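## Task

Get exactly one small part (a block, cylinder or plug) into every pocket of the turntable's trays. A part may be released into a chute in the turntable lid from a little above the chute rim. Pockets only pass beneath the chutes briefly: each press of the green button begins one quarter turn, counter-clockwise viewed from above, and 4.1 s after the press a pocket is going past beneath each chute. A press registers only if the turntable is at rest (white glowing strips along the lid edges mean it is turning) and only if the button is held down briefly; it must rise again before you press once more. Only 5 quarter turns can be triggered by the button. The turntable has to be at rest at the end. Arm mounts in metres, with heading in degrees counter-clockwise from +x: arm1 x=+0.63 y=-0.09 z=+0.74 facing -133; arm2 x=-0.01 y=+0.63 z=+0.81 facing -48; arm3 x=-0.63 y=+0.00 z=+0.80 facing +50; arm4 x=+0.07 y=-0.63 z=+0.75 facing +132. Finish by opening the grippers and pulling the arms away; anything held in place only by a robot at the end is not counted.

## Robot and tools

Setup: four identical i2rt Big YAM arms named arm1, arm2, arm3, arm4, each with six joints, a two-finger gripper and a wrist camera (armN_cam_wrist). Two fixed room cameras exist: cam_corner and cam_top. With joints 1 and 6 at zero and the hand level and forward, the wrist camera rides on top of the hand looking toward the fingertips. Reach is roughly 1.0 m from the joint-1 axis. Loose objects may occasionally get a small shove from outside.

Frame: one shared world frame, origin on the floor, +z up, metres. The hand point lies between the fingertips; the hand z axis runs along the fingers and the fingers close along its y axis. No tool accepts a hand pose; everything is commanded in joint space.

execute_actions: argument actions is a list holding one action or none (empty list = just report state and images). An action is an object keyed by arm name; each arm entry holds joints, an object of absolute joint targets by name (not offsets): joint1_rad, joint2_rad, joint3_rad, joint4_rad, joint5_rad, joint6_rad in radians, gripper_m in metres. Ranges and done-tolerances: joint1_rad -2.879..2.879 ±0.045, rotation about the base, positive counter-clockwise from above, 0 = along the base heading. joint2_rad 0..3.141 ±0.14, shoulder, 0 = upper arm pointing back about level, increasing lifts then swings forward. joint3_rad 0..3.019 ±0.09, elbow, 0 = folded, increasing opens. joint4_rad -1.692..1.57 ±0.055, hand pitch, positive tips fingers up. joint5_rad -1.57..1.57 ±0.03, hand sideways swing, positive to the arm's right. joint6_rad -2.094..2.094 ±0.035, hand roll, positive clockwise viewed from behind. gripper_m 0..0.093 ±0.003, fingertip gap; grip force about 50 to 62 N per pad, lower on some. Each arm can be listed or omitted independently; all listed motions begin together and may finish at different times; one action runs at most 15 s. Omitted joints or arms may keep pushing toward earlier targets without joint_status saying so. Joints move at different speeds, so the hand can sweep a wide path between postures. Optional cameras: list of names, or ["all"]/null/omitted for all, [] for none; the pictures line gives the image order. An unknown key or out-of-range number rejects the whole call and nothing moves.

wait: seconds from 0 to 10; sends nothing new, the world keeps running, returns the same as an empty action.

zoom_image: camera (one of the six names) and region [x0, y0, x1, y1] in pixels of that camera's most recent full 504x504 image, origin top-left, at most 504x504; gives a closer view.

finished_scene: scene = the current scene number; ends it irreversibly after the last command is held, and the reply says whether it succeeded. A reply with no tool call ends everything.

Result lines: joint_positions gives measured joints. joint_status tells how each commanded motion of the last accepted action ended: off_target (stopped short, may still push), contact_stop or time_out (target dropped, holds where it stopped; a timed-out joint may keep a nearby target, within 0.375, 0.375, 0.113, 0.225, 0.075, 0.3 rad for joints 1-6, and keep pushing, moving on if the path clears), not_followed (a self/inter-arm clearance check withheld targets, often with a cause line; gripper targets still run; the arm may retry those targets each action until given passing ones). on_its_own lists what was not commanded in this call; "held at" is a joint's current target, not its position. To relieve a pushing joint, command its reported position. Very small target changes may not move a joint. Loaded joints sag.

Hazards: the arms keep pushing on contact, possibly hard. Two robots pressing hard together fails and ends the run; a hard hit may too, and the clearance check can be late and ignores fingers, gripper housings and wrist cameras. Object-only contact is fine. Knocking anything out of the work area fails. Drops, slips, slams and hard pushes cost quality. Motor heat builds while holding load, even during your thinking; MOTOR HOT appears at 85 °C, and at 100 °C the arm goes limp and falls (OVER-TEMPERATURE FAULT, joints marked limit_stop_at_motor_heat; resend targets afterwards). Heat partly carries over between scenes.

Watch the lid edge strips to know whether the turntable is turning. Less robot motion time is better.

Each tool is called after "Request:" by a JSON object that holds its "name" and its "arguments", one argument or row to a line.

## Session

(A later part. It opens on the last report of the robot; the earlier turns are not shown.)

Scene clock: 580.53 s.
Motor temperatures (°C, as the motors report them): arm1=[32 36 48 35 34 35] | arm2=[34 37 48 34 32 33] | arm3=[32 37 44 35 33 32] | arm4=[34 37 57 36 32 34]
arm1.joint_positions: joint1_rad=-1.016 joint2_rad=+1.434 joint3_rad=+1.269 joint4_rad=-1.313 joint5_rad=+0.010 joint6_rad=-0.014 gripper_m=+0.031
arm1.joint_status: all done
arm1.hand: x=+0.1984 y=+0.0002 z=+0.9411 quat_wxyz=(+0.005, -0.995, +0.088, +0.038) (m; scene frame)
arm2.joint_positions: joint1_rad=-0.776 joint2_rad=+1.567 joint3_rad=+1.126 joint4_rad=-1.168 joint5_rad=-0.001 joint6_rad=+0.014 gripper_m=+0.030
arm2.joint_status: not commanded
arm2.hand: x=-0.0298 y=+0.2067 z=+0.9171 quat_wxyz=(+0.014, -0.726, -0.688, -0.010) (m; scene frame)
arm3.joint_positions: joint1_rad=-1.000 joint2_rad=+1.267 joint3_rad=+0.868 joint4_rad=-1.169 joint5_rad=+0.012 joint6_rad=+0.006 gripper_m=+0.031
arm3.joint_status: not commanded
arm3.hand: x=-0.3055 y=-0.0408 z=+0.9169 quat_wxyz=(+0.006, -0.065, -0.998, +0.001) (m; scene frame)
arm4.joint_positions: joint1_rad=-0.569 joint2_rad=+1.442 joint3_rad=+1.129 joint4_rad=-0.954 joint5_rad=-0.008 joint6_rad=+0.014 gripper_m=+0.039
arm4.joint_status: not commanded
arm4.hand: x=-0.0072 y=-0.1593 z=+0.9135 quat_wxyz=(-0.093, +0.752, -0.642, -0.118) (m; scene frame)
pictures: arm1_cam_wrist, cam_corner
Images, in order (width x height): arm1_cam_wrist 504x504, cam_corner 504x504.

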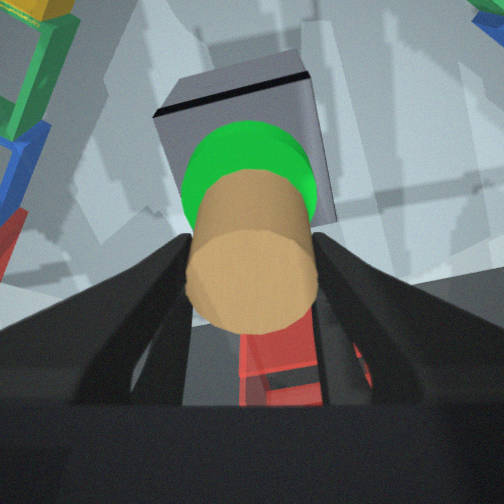

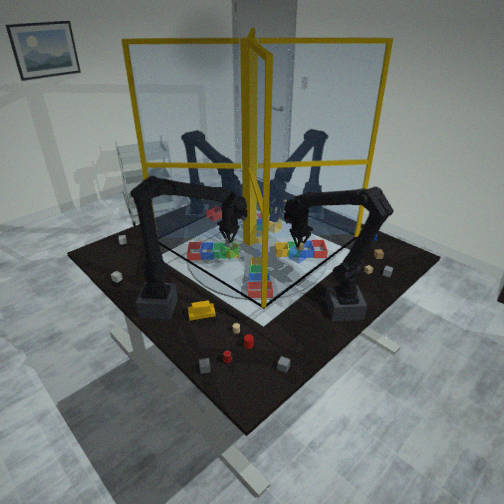

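Request:
{"name": "execute_actions", "arguments": {
  "actions": [
    {"arm1":{"joints":{"joint3_rad":1.164,"joint4_rad":-1.148}}}
  ],
  "cameras": ["arm1_cam_wrist","cam_top"]
}}

Request:
{"name": "execute_actions", "arguments": {
  "actions": [
    {"arm1":{"joints":{"joint1_rad":-1.131,"joint2_rad":1.167,"joint4_rad":-1.37}}}
  ],
  "cameras": ["cam_top"]
}}

Request:
{"name": "execute_actions", "arguments": {
  "actions": [
    {"arm1":{"joints":{"joint3_rad":0.96}}}
  ],
  "cameras": ["cam_top","arm1_cam_wrist"]
}}

Request:
{"name": "wait", "arguments": {
  "seconds": 0.4
}}

Request:
{"name": "wait", "arguments": {
  "seconds": 0.3
}}

Request:
{"name": "wait", "arguments": {
  "seconds": 0.3
}}

Request:
{"name": "wait", "arguments": {
  "seconds": 0.3
}}

Request:
{"name": "wait", "arguments": {
  "seconds": 0.3
}}

Request:
{"name": "wait", "arguments": {
  "seconds": 0.3
}}

Request:
{"name": "wait", "arguments": {
  "seconds": 0.5
}}

Scene clock: 631.50 s.
Motor temperatures (°C, as the motors report them): arm1=[32 36 45 36 34 35] | arm2=[34 37 48 34 32 33] | arm3=[32 37 44 35 33 32] | arm4=[34 37 59 36 32 34]
arm1.joint_positions: joint1_rad=-1.016 joint2_rad=+1.389 joint3_rad=+1.196 joint4_rad=-1.177 joint5_rad=+0.010 joint6_rad=-0.014 gripper_m=+0.031
arm1.joint_status: all done
arm1.hand: x=+0.1915 y=+0.0014 z=+0.9349 quat_wxyz=(+0.011, -0.992, +0.088, +0.092) (m; scene frame)
arm2.joint_positions: joint1_rad=-0.776 joint2_rad=+1.567 joint3_rad=+1.126 joint4_rad=-1.168 joint5_rad=-0.001 joint6_rad=+0.014 gripper_m=+0.030
arm2.joint_status: not commanded
arm2.hand: x=-0.0298 y=+0.2067 z=+0.9171 quat_wxyz=(+0.014, -0.726, -0.688, -0.010) (m; scene frame)
arm3.joint_positions: joint1_rad=-1.000 joint2_rad=+1.267 joint3_rad=+0.868 joint4_rad=-1.169 joint5_rad=+0.012 joint6_rad=+0.006 gripper_m=+0.031
arm3.joint_status: not commanded
arm3.hand: x=-0.3055 y=-0.0408 z=+0.9169 quat_wxyz=(+0.006, -0.065, -0.998, +0.001) (m; scene frame)
arm4.joint_positions: joint1_rad=-0.569 joint2_rad=+1.442 joint3_rad=+1.129 joint4_rad=-0.954 joint5_rad=-0.008 joint6_rad=+0.014 gripper_m=+0.039
arm4.joint_status: not commanded
arm4.hand: x=-0.0072 y=-0.1593 z=+0.9135 quat_wxyz=(-0.093, +0.752, -0.642, -0.118) (m; scene frame)
pictures: arm1_cam_wrist, cam_top
Images, in order (width x height): arm1_cam_wrist 504x504, cam_top 504x504.

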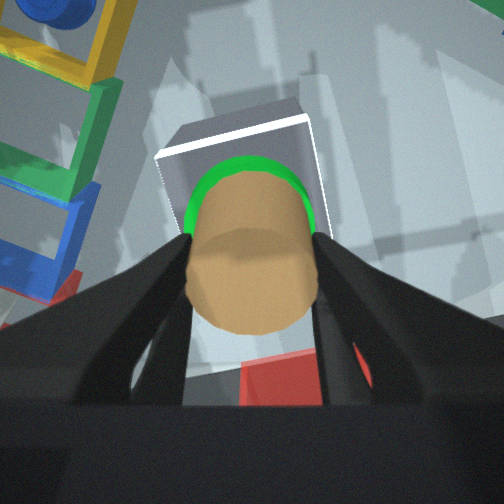

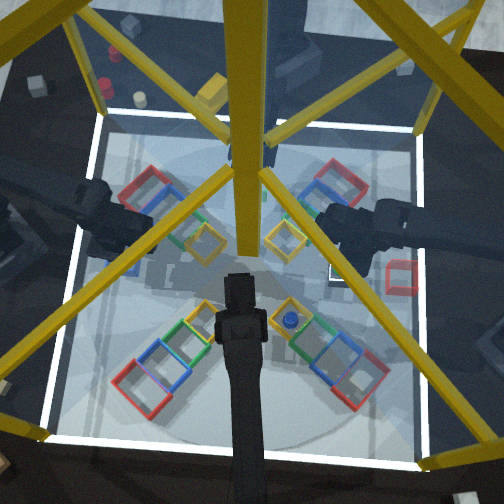

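Scene clock: 632.70 s.
Motor temperatures (°C, as the motors report them): arm1=[32 36 45 36 34 35] | arm2=[34 37 48 34 32 33] | arm3=[32 37 44 35 33 32] | arm4=[34 37 59 36 32 34]
arm1.joint_positions: joint1_rad=-1.140 joint2_rad=+1.150 joint3_rad=+1.167 joint4_rad=-1.355 joint5_rad=+0.010 joint6_rad=-0.014 gripper_m=+0.031
arm1.joint_status: all done
arm1.hand: x=+0.2773 y=+0.0320 z=+1.0056 quat_wxyz=(+0.020, -0.983, +0.149, +0.106) (m; scene frame)
arm2.joint_positions: joint1_rad=-0.776 joint2_rad=+1.567 joint3_rad=+1.126 joint4_rad=-1.168 joint5_rad=-0.001 joint6_rad=+0.014 gripper_m=+0.030
arm2.joint_status: not commanded
arm2.hand: x=-0.0298 y=+0.2067 z=+0.9171 quat_wxyz=(+0.014, -0.726, -0.688, -0.010) (m; scene frame)
arm3.joint_positions: joint1_rad=-1.000 joint2_rad=+1.267 joint3_rad=+0.868 joint4_rad=-1.169 joint5_rad=+0.012 joint6_rad=+0.006 gripper_m=+0.031
arm3.joint_status: not commanded
arm3.hand: x=-0.3055 y=-0.0408 z=+0.9169 quat_wxyz=(+0.006, -0.065, -0.998, +0.001) (m; scene frame)
arm4.joint_positions: joint1_rad=-0.569 joint2_rad=+1.442 joint3_rad=+1.129 joint4_rad=-0.954 joint5_rad=-0.008 joint6_rad=+0.014 gripper_m=+0.039
arm4.joint_status: not commanded
arm4.hand: x=-0.0072 y=-0.1593 z=+0.9135 quat_wxyz=(-0.093, +0.752, -0.642, -0.118) (m; scene frame)
pictures: cam_top
Images, in order (width x height): cam_top 504x504.

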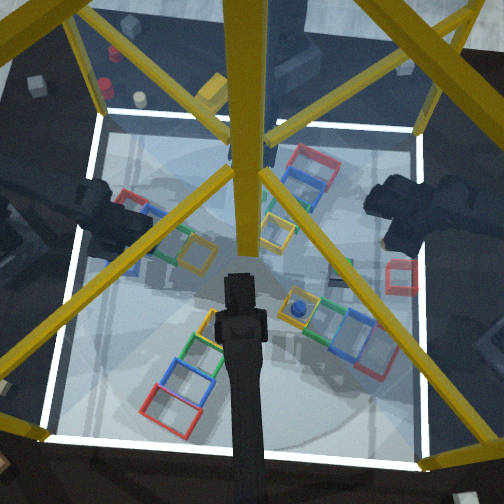

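Scene clock: 633.60 s.
Motor temperatures (°C, as the motors report them): arm1=[32 36 45 36 34 35] | arm2=[34 37 48 34 32 33] | arm3=[32 37 44 35 33 32] | arm4=[34 37 59 36 32 34]
arm1.joint_positions: joint1_rad=-1.140 joint2_rad=+1.157 joint3_rad=+0.962 joint4_rad=-1.358 joint5_rad=+0.010 joint6_rad=-0.014 gripper_m=+0.031
arm1.joint_status: all done
arm1.hand: x=+0.3325 y=+0.0136 z=+0.9203 quat_wxyz=(+0.002, -0.989, +0.149, +0.000) (m; scene frame)
arm2.joint_positions: joint1_rad=-0.776 joint2_rad=+1.567 joint3_rad=+1.126 joint4_rad=-1.168 joint5_rad=-0.001 joint6_rad=+0.014 gripper_m=+0.030
arm2.joint_status: not commanded
arm2.hand: x=-0.0298 y=+0.2067 z=+0.9171 quat_wxyz=(+0.014, -0.726, -0.688, -0.010) (m; scene frame)
arm3.joint_positions: joint1_rad=-1.000 joint2_rad=+1.267 joint3_rad=+0.868 joint4_rad=-1.169 joint5_rad=+0.012 joint6_rad=+0.006 gripper_m=+0.031
arm3.joint_status: not commanded
arm3.hand: x=-0.3055 y=-0.0408 z=+0.9169 quat_wxyz=(+0.006, -0.065, -0.998, +0.001) (m; scene frame)
arm4.joint_positions: joint1_rad=-0.569 joint2_rad=+1.442 joint3_rad=+1.129 joint4_rad=-0.954 joint5_rad=-0.008 joint6_rad=+0.014 gripper_m=+0.039
arm4.joint_status: not commanded
arm4.hand: x=-0.0072 y=-0.1593 z=+0.9135 quat_wxyz=(-0.093, +0.752, -0.642, -0.118) (m; scene frame)
pictures: arm1_cam_wrist, cam_top
Images, in order (width x height): arm1_cam_wrist 504x504, cam_top 504x504.

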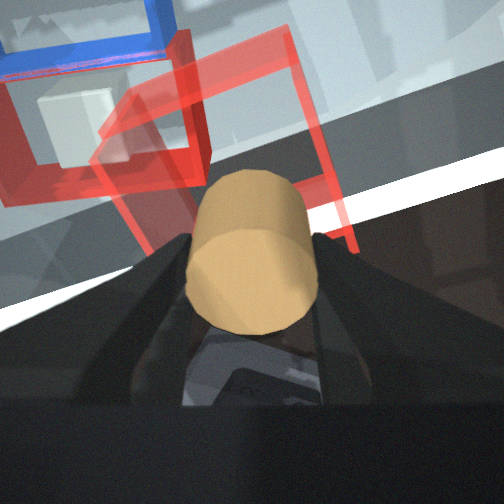

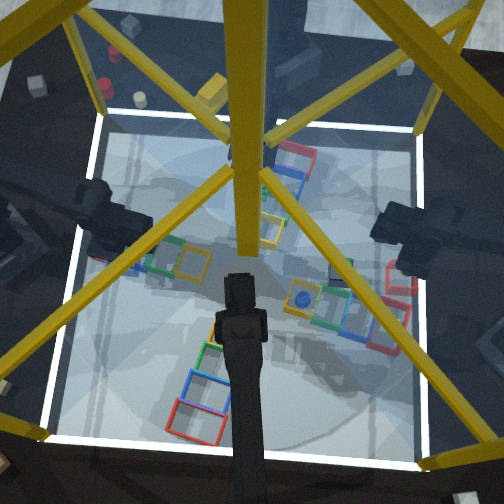

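Scene clock: 634.00 s.
Motor temperatures (°C, as the motors report them): arm1=[32 36 45 36 34 35] | arm2=[34 37 48 34 32 33] | arm3=[32 37 44 35 33 32] | arm4=[34 37 59 36 32 34]
arm1.joint_positions: joint1_rad=-1.140 joint2_rad=+1.157 joint3_rad=+0.962 joint4_rad=-1.358 joint5_rad=+0.010 joint6_rad=-0.014 gripper_m=+0.031
arm1.joint_status: all done
arm1.hand: x=+0.3325 y=+0.0136 z=+0.9203 quat_wxyz=(+0.002, -0.989, +0.149, +0.000) (m; scene frame)
arm2.joint_positions: joint1_rad=-0.776 joint2_rad=+1.567 joint3_rad=+1.126 joint4_rad=-1.168 joint5_rad=-0.001 joint6_rad=+0.014 gripper_m=+0.030
arm2.joint_status: not commanded
arm2.hand: x=-0.0298 y=+0.2067 z=+0.9171 quat_wxyz=(+0.014, -0.726, -0.688, -0.010) (m; scene frame)
arm3.joint_positions: joint1_rad=-1.000 joint2_rad=+1.267 joint3_rad=+0.868 joint4_rad=-1.169 joint5_rad=+0.012 joint6_rad=+0.006 gripper_m=+0.031
arm3.joint_status: not commanded
arm3.hand: x=-0.3055 y=-0.0408 z=+0.9169 quat_wxyz=(+0.006, -0.065, -0.998, +0.001) (m; scene frame)
arm4.joint_positions: joint1_rad=-0.569 joint2_rad=+1.442 joint3_rad=+1.129 joint4_rad=-0.954 joint5_rad=-0.008 joint6_rad=+0.014 gripper_m=+0.039
arm4.joint_status: not commanded
arm4.hand: x=-0.0072 y=-0.1593 z=+0.9135 quat_wxyz=(-0.093, +0.752, -0.642, -0.118) (m; scene frame)
wait: 0.40 s; at rest by 0.27 s
pictures: arm1_cam_wrist, arm2_cam_wrist, arm3_cam_wrist, arm4_cam_wrist, cam_corner, cam_top
Images, in order (width x height): arm1_cam_wrist 504x504, arm2_cam_wrist 504x504, arm3_cam_wrist 504x504, arm4_cam_wrist 504x504, cam_corner 504x504, cam_top 504x504.

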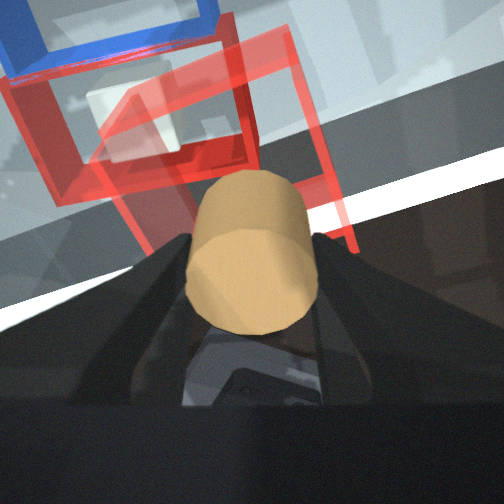

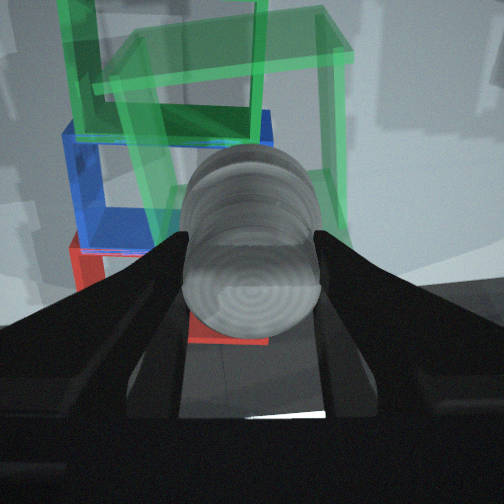

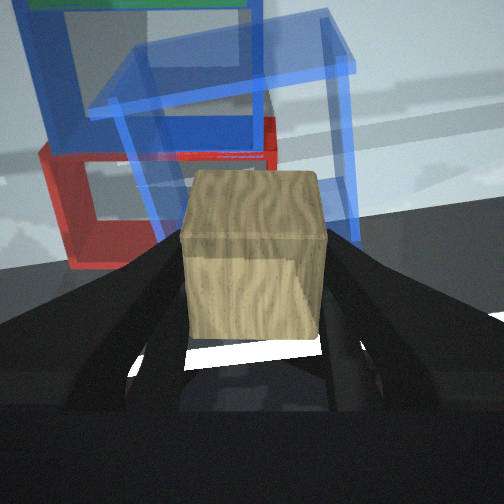

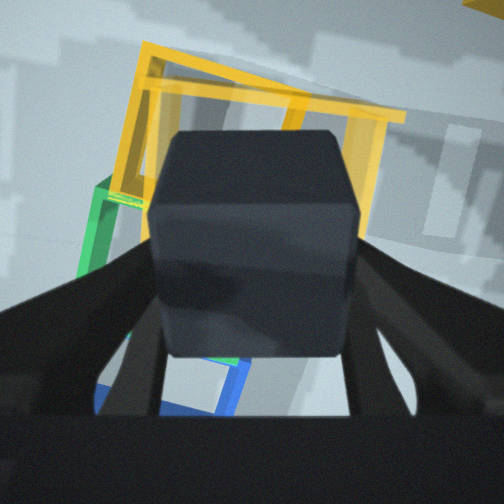

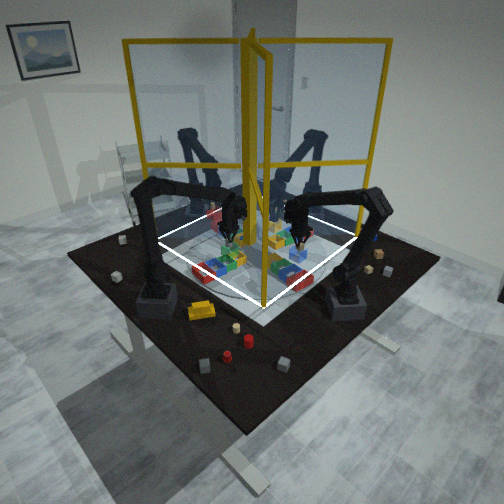

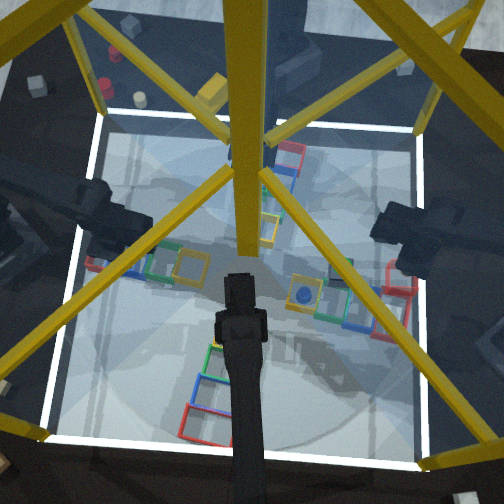

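Scene clock: 634.30 s.
Motor temperatures (°C, as the motors report them): arm1=[32 36 45 36 34 35] | arm2=[34 37 48 34 32 33] | arm3=[32 37 44 35 33 32] | arm4=[34 37 59 36 32 34]
arm1.joint_positions: joint1_rad=-1.140 joint2_rad=+1.157 joint3_rad=+0.962 joint4_rad=-1.358 joint5_rad=+0.010 joint6_rad=-0.014 gripper_m=+0.031
arm1.joint_status: all done
arm1.hand: x=+0.3325 y=+0.0136 z=+0.9203 quat_wxyz=(+0.002, -0.989, +0.149, +0.000) (m; scene frame)
arm2.joint_positions: joint1_rad=-0.776 joint2_rad=+1.567 joint3_rad=+1.126 joint4_rad=-1.168 joint5_rad=-0.001 joint6_rad=+0.014 gripper_m=+0.030
arm2.joint_status: not commanded
arm2.hand: x=-0.0298 y=+0.2067 z=+0.9171 quat_wxyz=(+0.014, -0.726, -0.688, -0.010) (m; scene frame)
arm3.joint_positions: joint1_rad=-1.000 joint2_rad=+1.267 joint3_rad=+0.868 joint4_rad=-1.169 joint5_rad=+0.012 joint6_rad=+0.006 gripper_m=+0.031
arm3.joint_status: not commanded
arm3.hand: x=-0.3055 y=-0.0408 z=+0.9169 quat_wxyz=(+0.006, -0.065, -0.998, +0.001) (m; scene frame)
arm4.joint_positions: joint1_rad=-0.569 joint2_rad=+1.442 joint3_rad=+1.129 joint4_rad=-0.954 joint5_rad=-0.008 joint6_rad=+0.014 gripper_m=+0.039
arm4.joint_status: not commanded
arm4.hand: x=-0.0072 y=-0.1593 z=+0.9135 quat_wxyz=(-0.093, +0.752, -0.642, -0.118) (m; scene frame)
wait: 0.30 s; at rest by 0.27 s
pictures: arm1_cam_wrist, arm2_cam_wrist, arm3_cam_wrist, arm4_cam_wrist, cam_corner, cam_top
Images, in order (width x height): arm1_cam_wrist 504x504, arm2_cam_wrist 504x504, arm3_cam_wrist 504x504, arm4_cam_wrist 504x504, cam_corner 504x504, cam_top 504x504.

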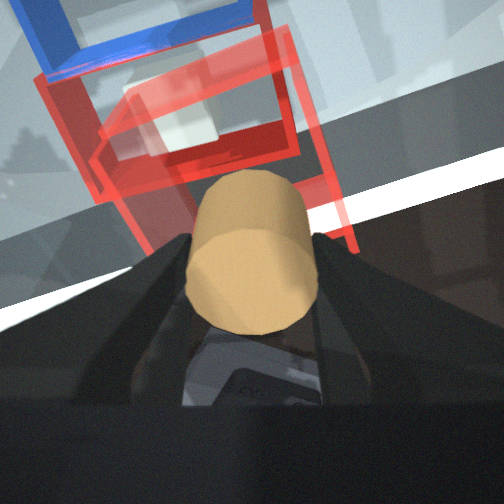

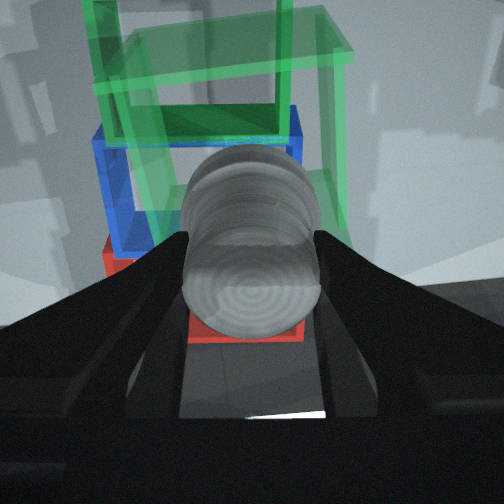

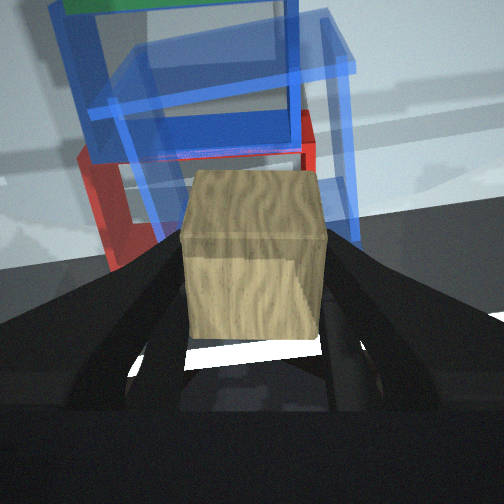

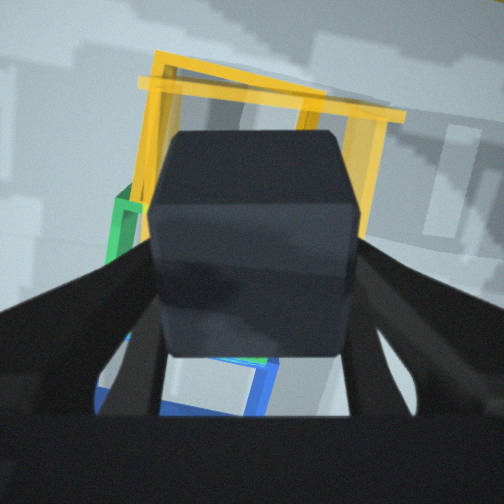

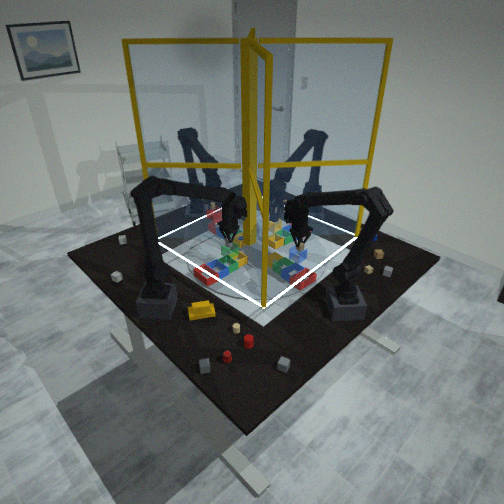

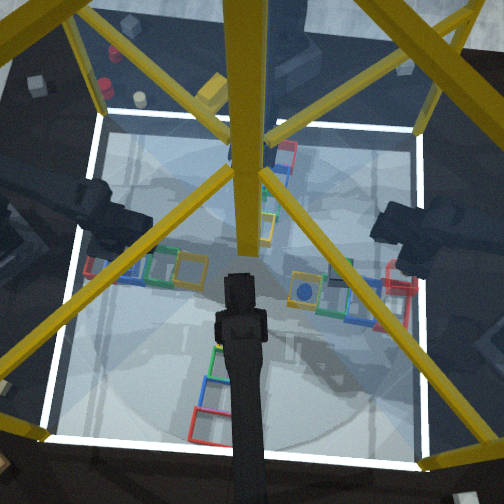

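Scene clock: 634.60 s.
Motor temperatures (°C, as the motors report them): arm1=[32 36 45 36 34 35] | arm2=[34 37 48 34 32 33] | arm3=[32 37 44 35 33 32] | arm4=[34 37 59 36 32 34]
arm1.joint_positions: joint1_rad=-1.140 joint2_rad=+1.157 joint3_rad=+0.962 joint4_rad=-1.358 joint5_rad=+0.010 joint6_rad=-0.014 gripper_m=+0.031
arm1.joint_status: all done
arm1.hand: x=+0.3325 y=+0.0136 z=+0.9203 quat_wxyz=(+0.002, -0.989, +0.149, +0.000) (m; scene frame)
arm2.joint_positions: joint1_rad=-0.776 joint2_rad=+1.567 joint3_rad=+1.126 joint4_rad=-1.168 joint5_rad=-0.001 joint6_rad=+0.014 gripper_m=+0.030
arm2.joint_status: not commanded
arm2.hand: x=-0.0298 y=+0.2067 z=+0.9171 quat_wxyz=(+0.014, -0.726, -0.688, -0.010) (m; scene frame)
arm3.joint_positions: joint1_rad=-1.000 joint2_rad=+1.267 joint3_rad=+0.868 joint4_rad=-1.169 joint5_rad=+0.012 joint6_rad=+0.006 gripper_m=+0.031
arm3.joint_status: not commanded
arm3.hand: x=-0.3055 y=-0.0408 z=+0.9169 quat_wxyz=(+0.006, -0.065, -0.998, +0.001) (m; scene frame)
arm4.joint_positions: joint1_rad=-0.569 joint2_rad=+1.442 joint3_rad=+1.129 joint4_rad=-0.954 joint5_rad=-0.008 joint6_rad=+0.014 gripper_m=+0.039
arm4.joint_status: not commanded
arm4.hand: x=-0.0072 y=-0.1593 z=+0.9135 quat_wxyz=(-0.093, +0.752, -0.642, -0.118) (m; scene frame)
wait: 0.30 s; at rest by 0.27 s
pictures: arm1_cam_wrist, arm2_cam_wrist, arm3_cam_wrist, arm4_cam_wrist, cam_corner, cam_top
Images, in order (width x height): arm1_cam_wrist 504x504, arm2_cam_wrist 504x504, arm3_cam_wrist 504x504, arm4_cam_wrist 504x504, cam_corner 504x504, cam_top 504x504.

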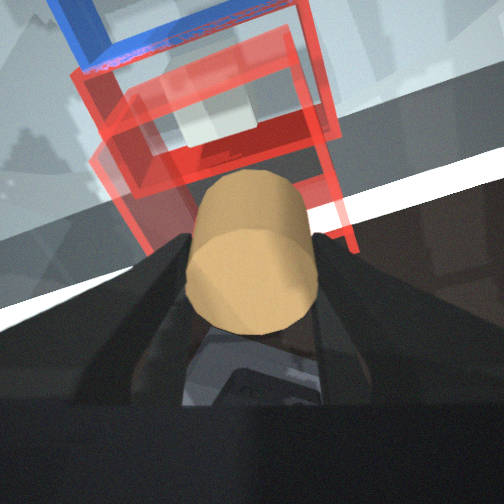

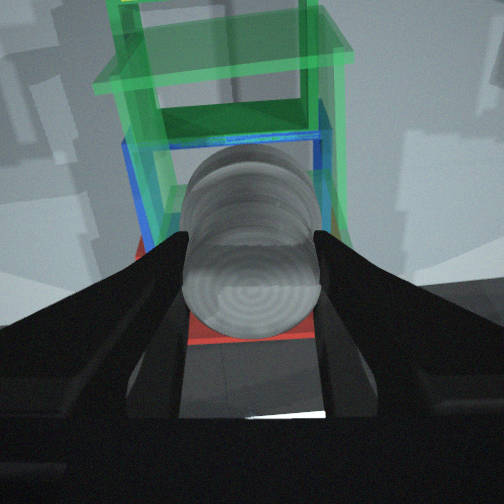

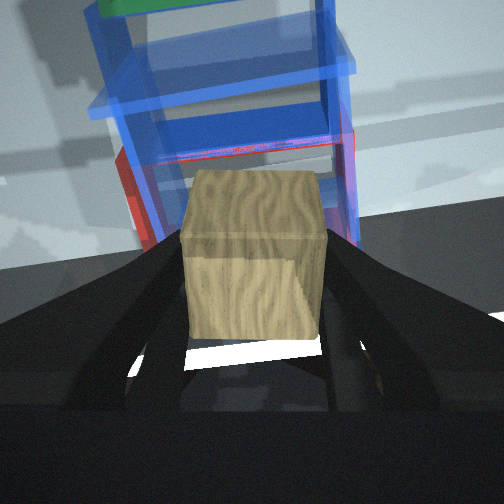

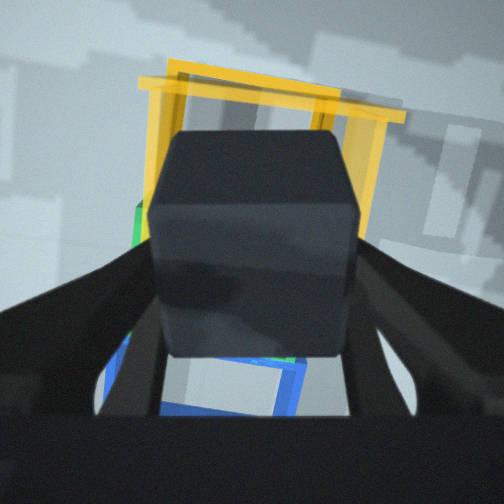

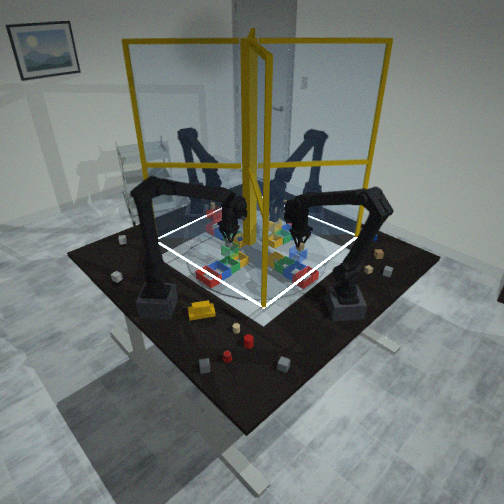

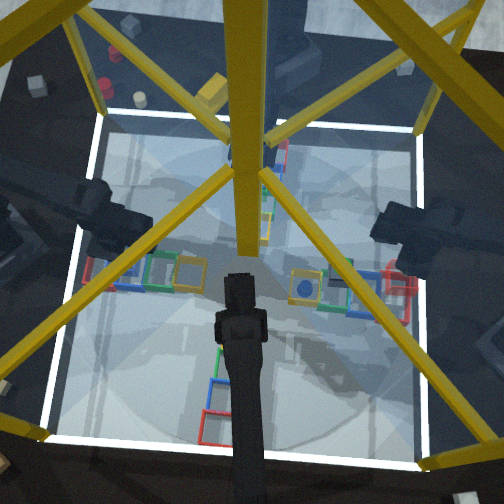

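Scene clock: 634.90 s.
Motor temperatures (°C, as the motors report them): arm1=[32 36 45 36 34 35] | arm2=[34 37 48 34 32 33] | arm3=[32 37 44 35 33 32] | arm4=[34 37 59 36 32 34]
arm1.joint_positions: joint1_rad=-1.140 joint2_rad=+1.157 joint3_rad=+0.962 joint4_rad=-1.358 joint5_rad=+0.010 joint6_rad=-0.014 gripper_m=+0.031
arm1.joint_status: all done
arm1.hand: x=+0.3325 y=+0.0136 z=+0.9203 quat_wxyz=(+0.002, -0.989, +0.149, +0.000) (m; scene frame)
arm2.joint_positions: joint1_rad=-0.776 joint2_rad=+1.567 joint3_rad=+1.126 joint4_rad=-1.168 joint5_rad=-0.001 joint6_rad=+0.014 gripper_m=+0.030
arm2.joint_status: not commanded
arm2.hand: x=-0.0298 y=+0.2067 z=+0.9171 quat_wxyz=(+0.014, -0.726, -0.688, -0.010) (m; scene frame)
arm3.joint_positions: joint1_rad=-1.000 joint2_rad=+1.267 joint3_rad=+0.868 joint4_rad=-1.169 joint5_rad=+0.012 joint6_rad=+0.006 gripper_m=+0.031
arm3.joint_status: not commanded
arm3.hand: x=-0.3055 y=-0.0408 z=+0.9169 quat_wxyz=(+0.006, -0.065, -0.998, +0.001) (m; scene frame)
arm4.joint_positions: joint1_rad=-0.569 joint2_rad=+1.442 joint3_rad=+1.129 joint4_rad=-0.954 joint5_rad=-0.008 joint6_rad=+0.014 gripper_m=+0.039
arm4.joint_status: not commanded
arm4.hand: x=-0.0072 y=-0.1593 z=+0.9135 quat_wxyz=(-0.093, +0.752, -0.642, -0.118) (m; scene frame)
wait: 0.30 s; at rest by 0.27 s
pictures: arm1_cam_wrist, arm2_cam_wrist, arm3_cam_wrist, arm4_cam_wrist, cam_corner, cam_top
Images, in order (width x height): arm1_cam_wrist 504x504, arm2_cam_wrist 504x504, arm3_cam_wrist 504x504, arm4_cam_wrist 504x504, cam_corner 504x504, cam_top 504x504.

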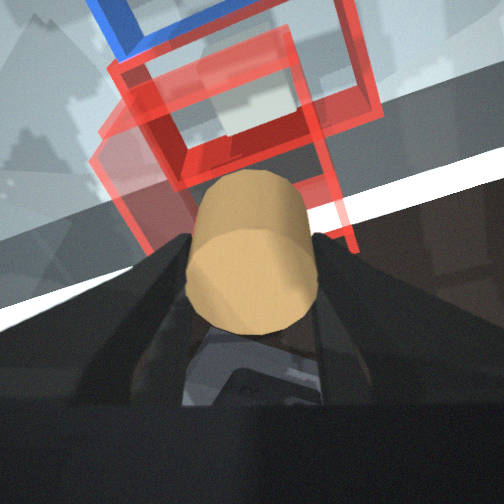

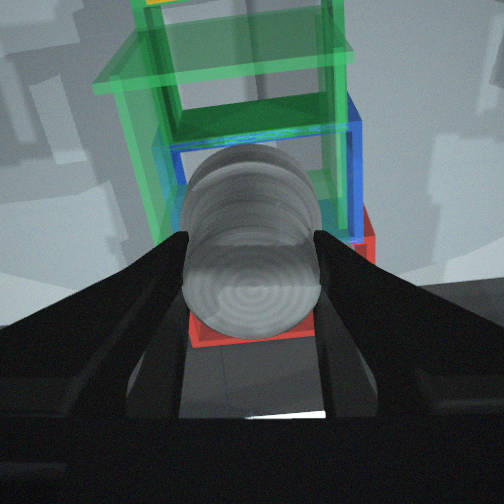

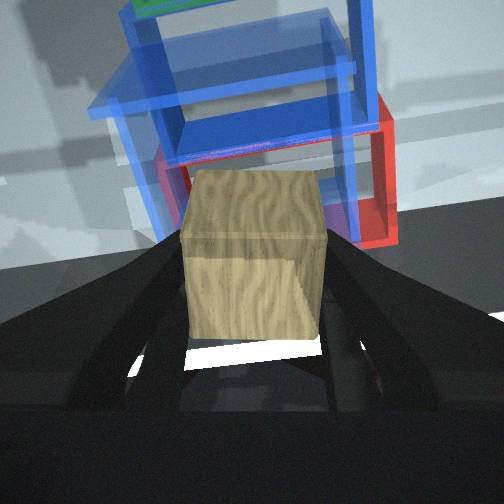

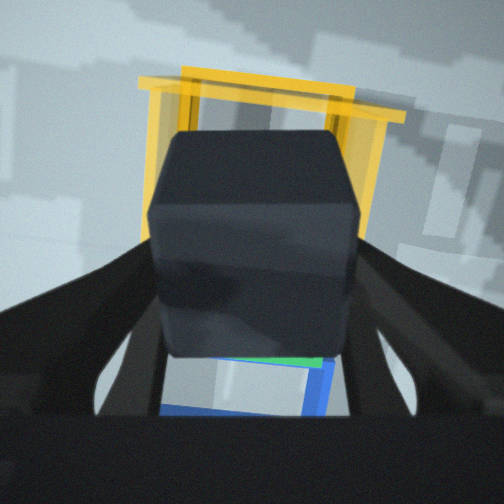

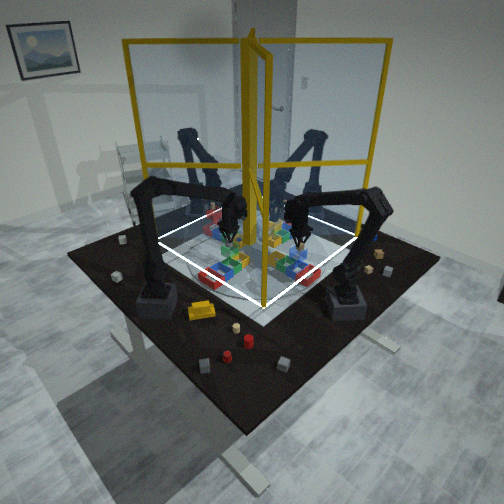

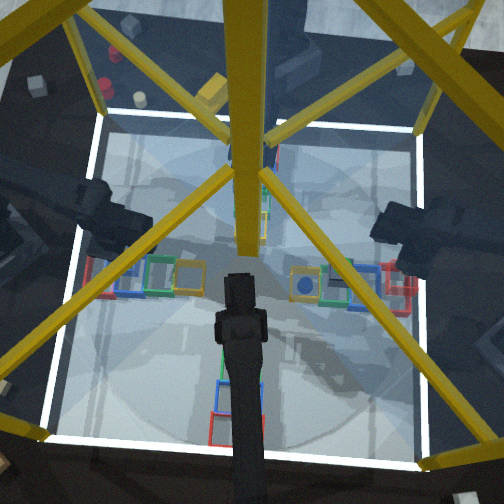

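Scene clock: 635.20 s.
Motor temperatures (°C, as the motors report them): arm1=[32 36 45 36 34 35] | arm2=[34 37 48 34 32 33] | arm3=[32 37 44 35 33 32] | arm4=[34 37 59 36 32 34]
arm1.joint_positions: joint1_rad=-1.140 joint2_rad=+1.157 joint3_rad=+0.962 joint4_rad=-1.358 joint5_rad=+0.010 joint6_rad=-0.014 gripper_m=+0.031
arm1.joint_status: all done
arm1.hand: x=+0.3325 y=+0.0136 z=+0.9203 quat_wxyz=(+0.002, -0.989, +0.149, +0.000) (m; scene frame)
arm2.joint_positions: joint1_rad=-0.776 joint2_rad=+1.567 joint3_rad=+1.126 joint4_rad=-1.168 joint5_rad=-0.001 joint6_rad=+0.014 gripper_m=+0.030
arm2.joint_status: not commanded
arm2.hand: x=-0.0298 y=+0.2067 z=+0.9171 quat_wxyz=(+0.014, -0.726, -0.688, -0.010) (m; scene frame)
arm3.joint_positions: joint1_rad=-1.000 joint2_rad=+1.267 joint3_rad=+0.868 joint4_rad=-1.169 joint5_rad=+0.012 joint6_rad=+0.006 gripper_m=+0.031
arm3.joint_status: not commanded
arm3.hand: x=-0.3055 y=-0.0408 z=+0.9169 quat_wxyz=(+0.006, -0.065, -0.998, +0.001) (m; scene frame)
arm4.joint_positions: joint1_rad=-0.569 joint2_rad=+1.442 joint3_rad=+1.129 joint4_rad=-0.954 joint5_rad=-0.008 joint6_rad=+0.014 gripper_m=+0.039
arm4.joint_status: not commanded
arm4.hand: x=-0.0072 y=-0.1593 z=+0.9135 quat_wxyz=(-0.093, +0.752, -0.642, -0.118) (m; scene frame)
wait: 0.30 s; at rest by 0.27 s
pictures: arm1_cam_wrist, arm2_cam_wrist, arm3_cam_wrist, arm4_cam_wrist, cam_corner, cam_top
Images, in order (width x height): arm1_cam_wrist 504x504, arm2_cam_wrist 504x504, arm3_cam_wrist 504x504, arm4_cam_wrist 504x504, cam_corner 504x504, cam_top 504x504.

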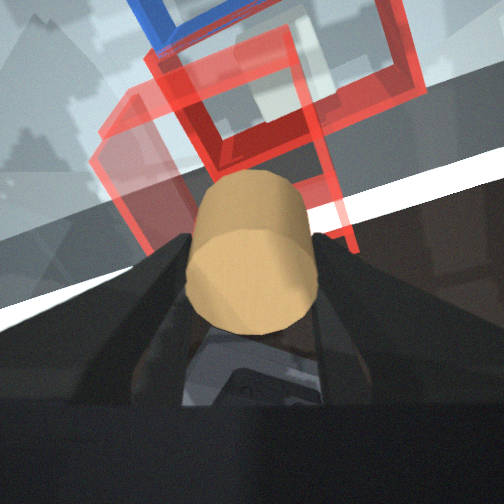

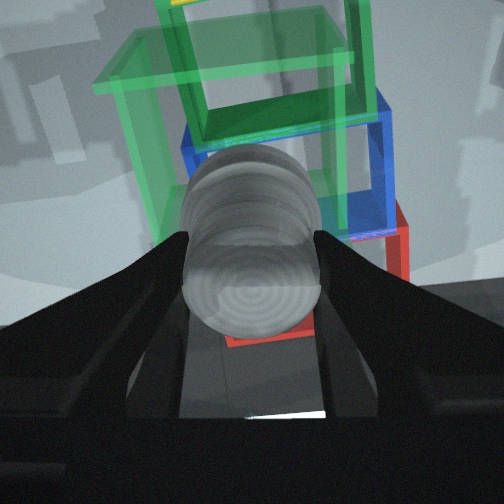

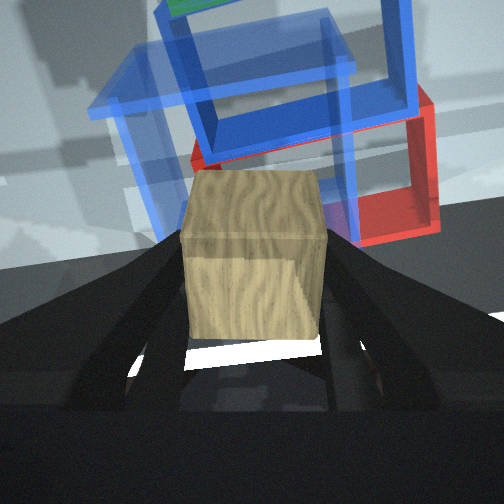

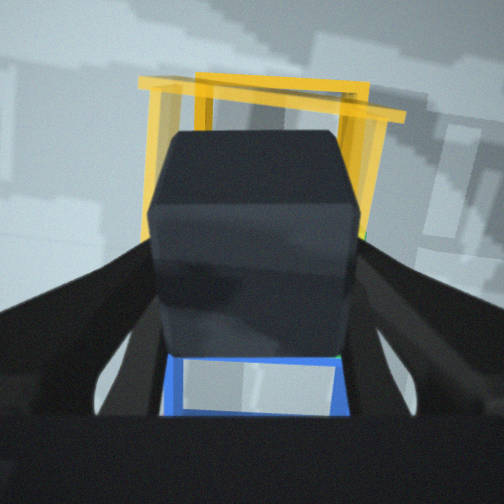

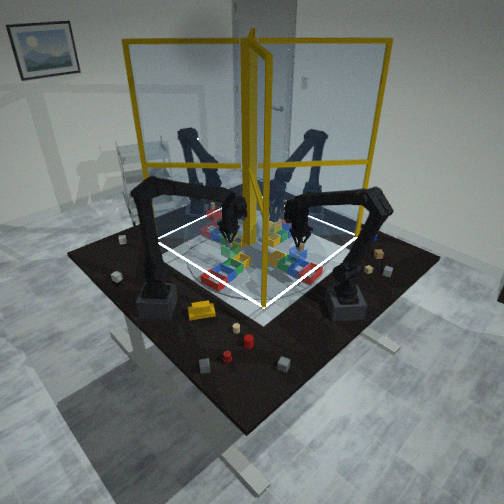

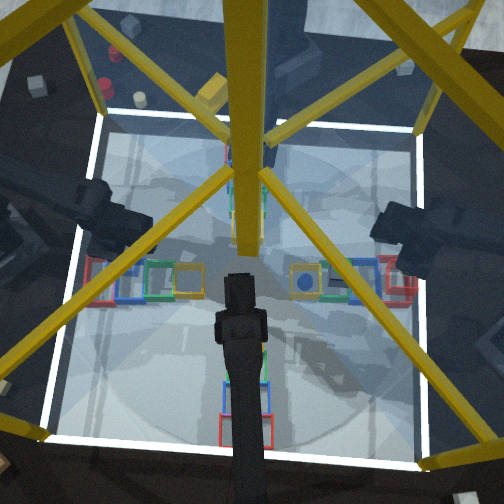

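Scene clock: 635.50 s.
Motor temperatures (°C, as the motors report them): arm1=[32 36 45 36 34 35] | arm2=[34 37 48 34 32 33] | arm3=[32 37 44 35 33 32] | arm4=[34 37 59 36 32 34]
arm1.joint_positions: joint1_rad=-1.140 joint2_rad=+1.157 joint3_rad=+0.962 joint4_rad=-1.358 joint5_rad=+0.010 joint6_rad=-0.014 gripper_m=+0.031
arm1.joint_status: all done
arm1.hand: x=+0.3325 y=+0.0136 z=+0.9203 quat_wxyz=(+0.002, -0.989, +0.149, +0.000) (m; scene frame)
arm2.joint_positions: joint1_rad=-0.776 joint2_rad=+1.567 joint3_rad=+1.126 joint4_rad=-1.168 joint5_rad=-0.001 joint6_rad=+0.014 gripper_m=+0.030
arm2.joint_status: not commanded
arm2.hand: x=-0.0298 y=+0.2067 z=+0.9171 quat_wxyz=(+0.014, -0.726, -0.688, -0.010) (m; scene frame)
arm3.joint_positions: joint1_rad=-1.000 joint2_rad=+1.267 joint3_rad=+0.868 joint4_rad=-1.169 joint5_rad=+0.012 joint6_rad=+0.006 gripper_m=+0.031
arm3.joint_status: not commanded
arm3.hand: x=-0.3055 y=-0.0408 z=+0.9169 quat_wxyz=(+0.006, -0.065, -0.998, +0.001) (m; scene frame)
arm4.joint_positions: joint1_rad=-0.569 joint2_rad=+1.442 joint3_rad=+1.129 joint4_rad=-0.954 joint5_rad=-0.008 joint6_rad=+0.014 gripper_m=+0.039
arm4.joint_status: not commanded
arm4.hand: x=-0.0072 y=-0.1593 z=+0.9135 quat_wxyz=(-0.093, +0.752, -0.642, -0.118) (m; scene frame)
wait: 0.30 s; at rest by 0.27 s
pictures: arm1_cam_wrist, arm2_cam_wrist, arm3_cam_wrist, arm4_cam_wrist, cam_corner, cam_top
Images, in order (width x height): arm1_cam_wrist 504x504, arm2_cam_wrist 504x504, arm3_cam_wrist 504x504, arm4_cam_wrist 504x504, cam_corner 504x504, cam_top 504x504.

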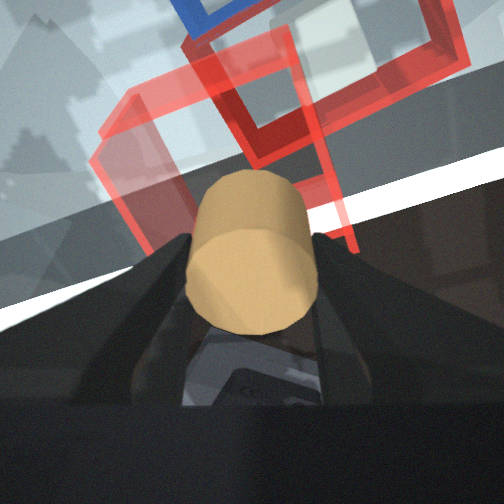

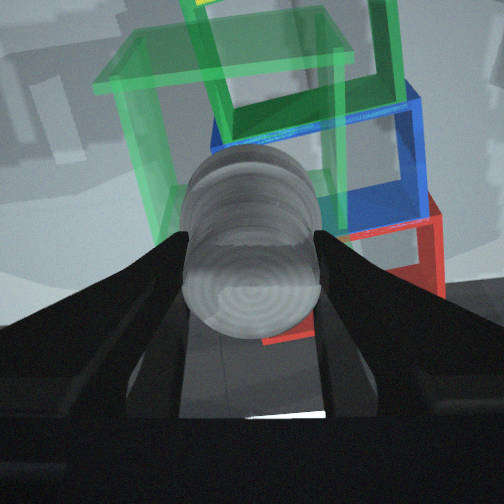

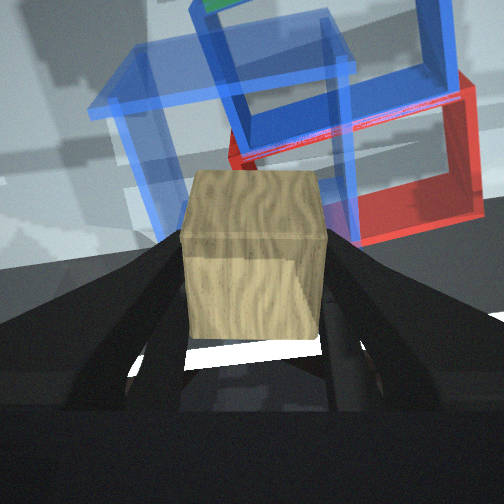

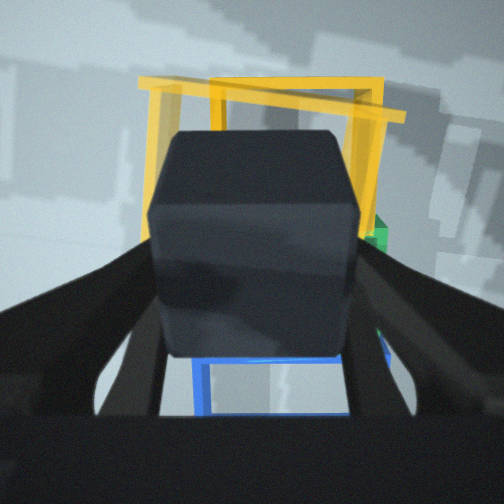

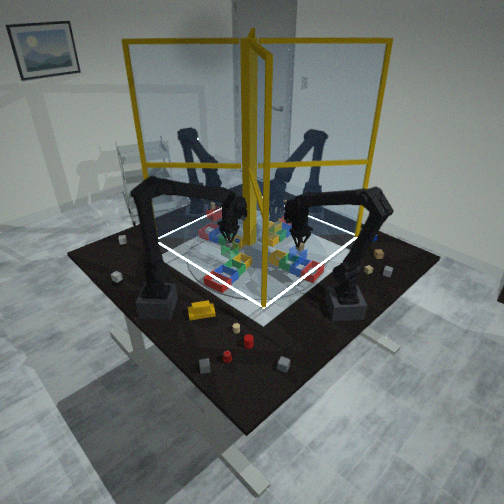

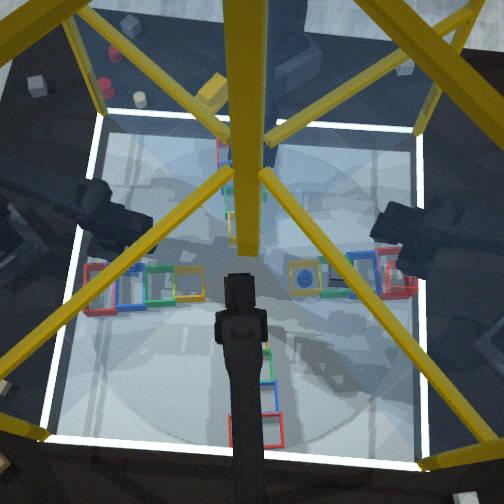

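Scene clock: 636.00 s.
Motor temperatures (°C, as the motors report them): arm1=[32 36 45 36 34 35] | arm2=[34 37 48 34 32 33] | arm3=[32 37 44 35 33 32] | arm4=[34 37 59 36 32 34]
arm1.joint_positions: joint1_rad=-1.140 joint2_rad=+1.157 joint3_rad=+0.962 joint4_rad=-1.358 joint5_rad=+0.010 joint6_rad=-0.014 gripper_m=+0.031
arm1.joint_status: all done
arm1.hand: x=+0.3325 y=+0.0136 z=+0.9203 quat_wxyz=(+0.002, -0.989, +0.149, +0.000) (m; scene frame)
arm2.joint_positions: joint1_rad=-0.776 joint2_rad=+1.567 joint3_rad=+1.126 joint4_rad=-1.168 joint5_rad=-0.001 joint6_rad=+0.014 gripper_m=+0.030
arm2.joint_status: not commanded
arm2.hand: x=-0.0298 y=+0.2067 z=+0.9171 quat_wxyz=(+0.014, -0.726, -0.688, -0.010) (m; scene frame)
arm3.joint_positions: joint1_rad=-1.000 joint2_rad=+1.267 joint3_rad=+0.868 joint4_rad=-1.169 joint5_rad=+0.012 joint6_rad=+0.006 gripper_m=+0.031
arm3.joint_status: not commanded
arm3.hand: x=-0.3055 y=-0.0408 z=+0.9169 quat_wxyz=(+0.006, -0.065, -0.998, +0.001) (m; scene frame)
arm4.joint_positions: joint1_rad=-0.569 joint2_rad=+1.442 joint3_rad=+1.129 joint4_rad=-0.954 joint5_rad=-0.008 joint6_rad=+0.014 gripper_m=+0.039
arm4.joint_status: not commanded
arm4.hand: x=-0.0072 y=-0.1593 z=+0.9135 quat_wxyz=(-0.093, +0.752, -0.642, -0.118) (m; scene frame)
wait: 0.50 s; at rest by 0.27 s
pictures: arm1_cam_wrist, arm2_cam_wrist, arm3_cam_wrist, arm4_cam_wrist, cam_corner, cam_top
Images, in order (width x height): arm1_cam_wrist 504x504, arm2_cam_wrist 504x504, arm3_cam_wrist 504x504, arm4_cam_wrist 504x504, cam_corner 504x504, cam_top 504x504.

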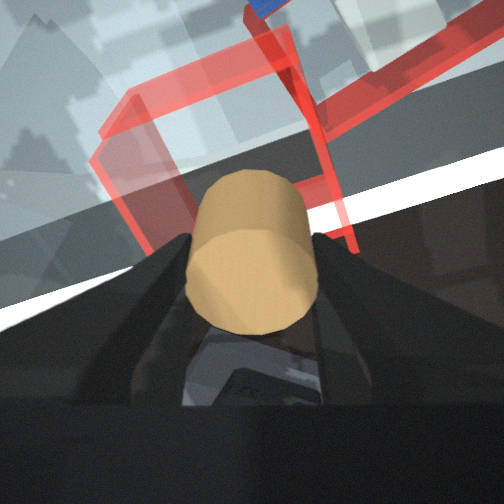

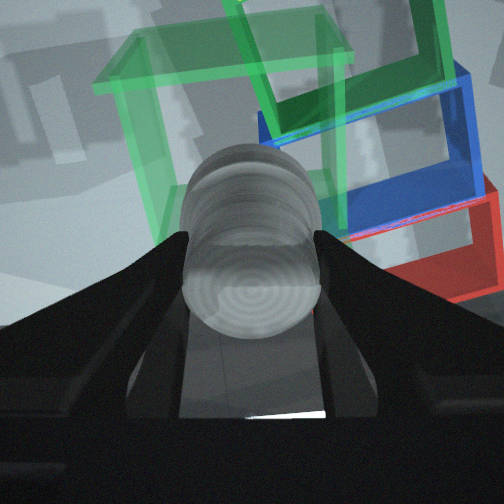

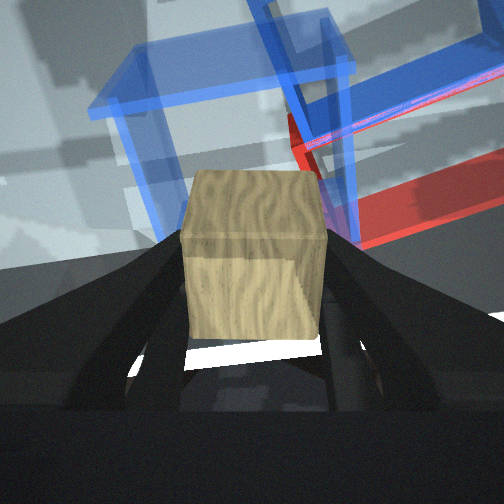

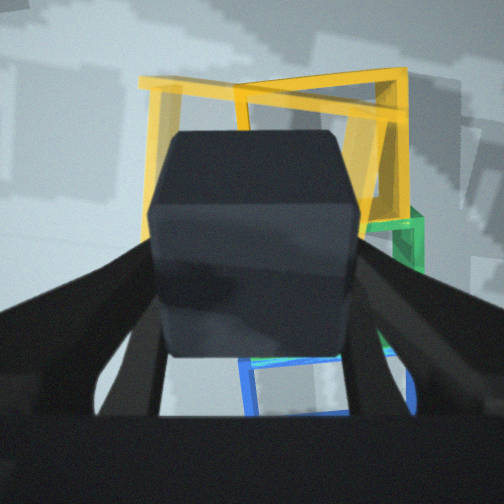

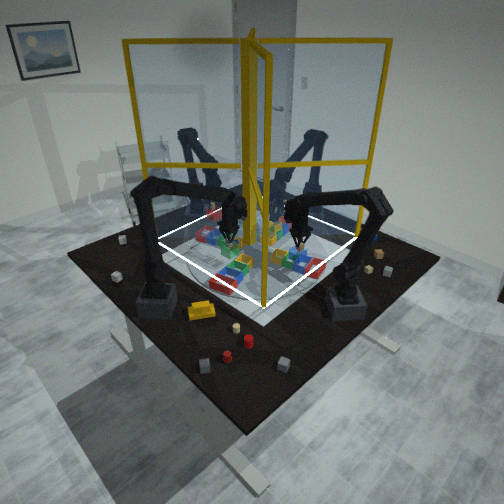

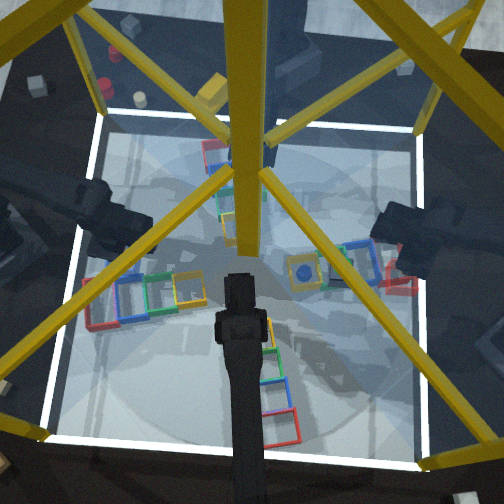

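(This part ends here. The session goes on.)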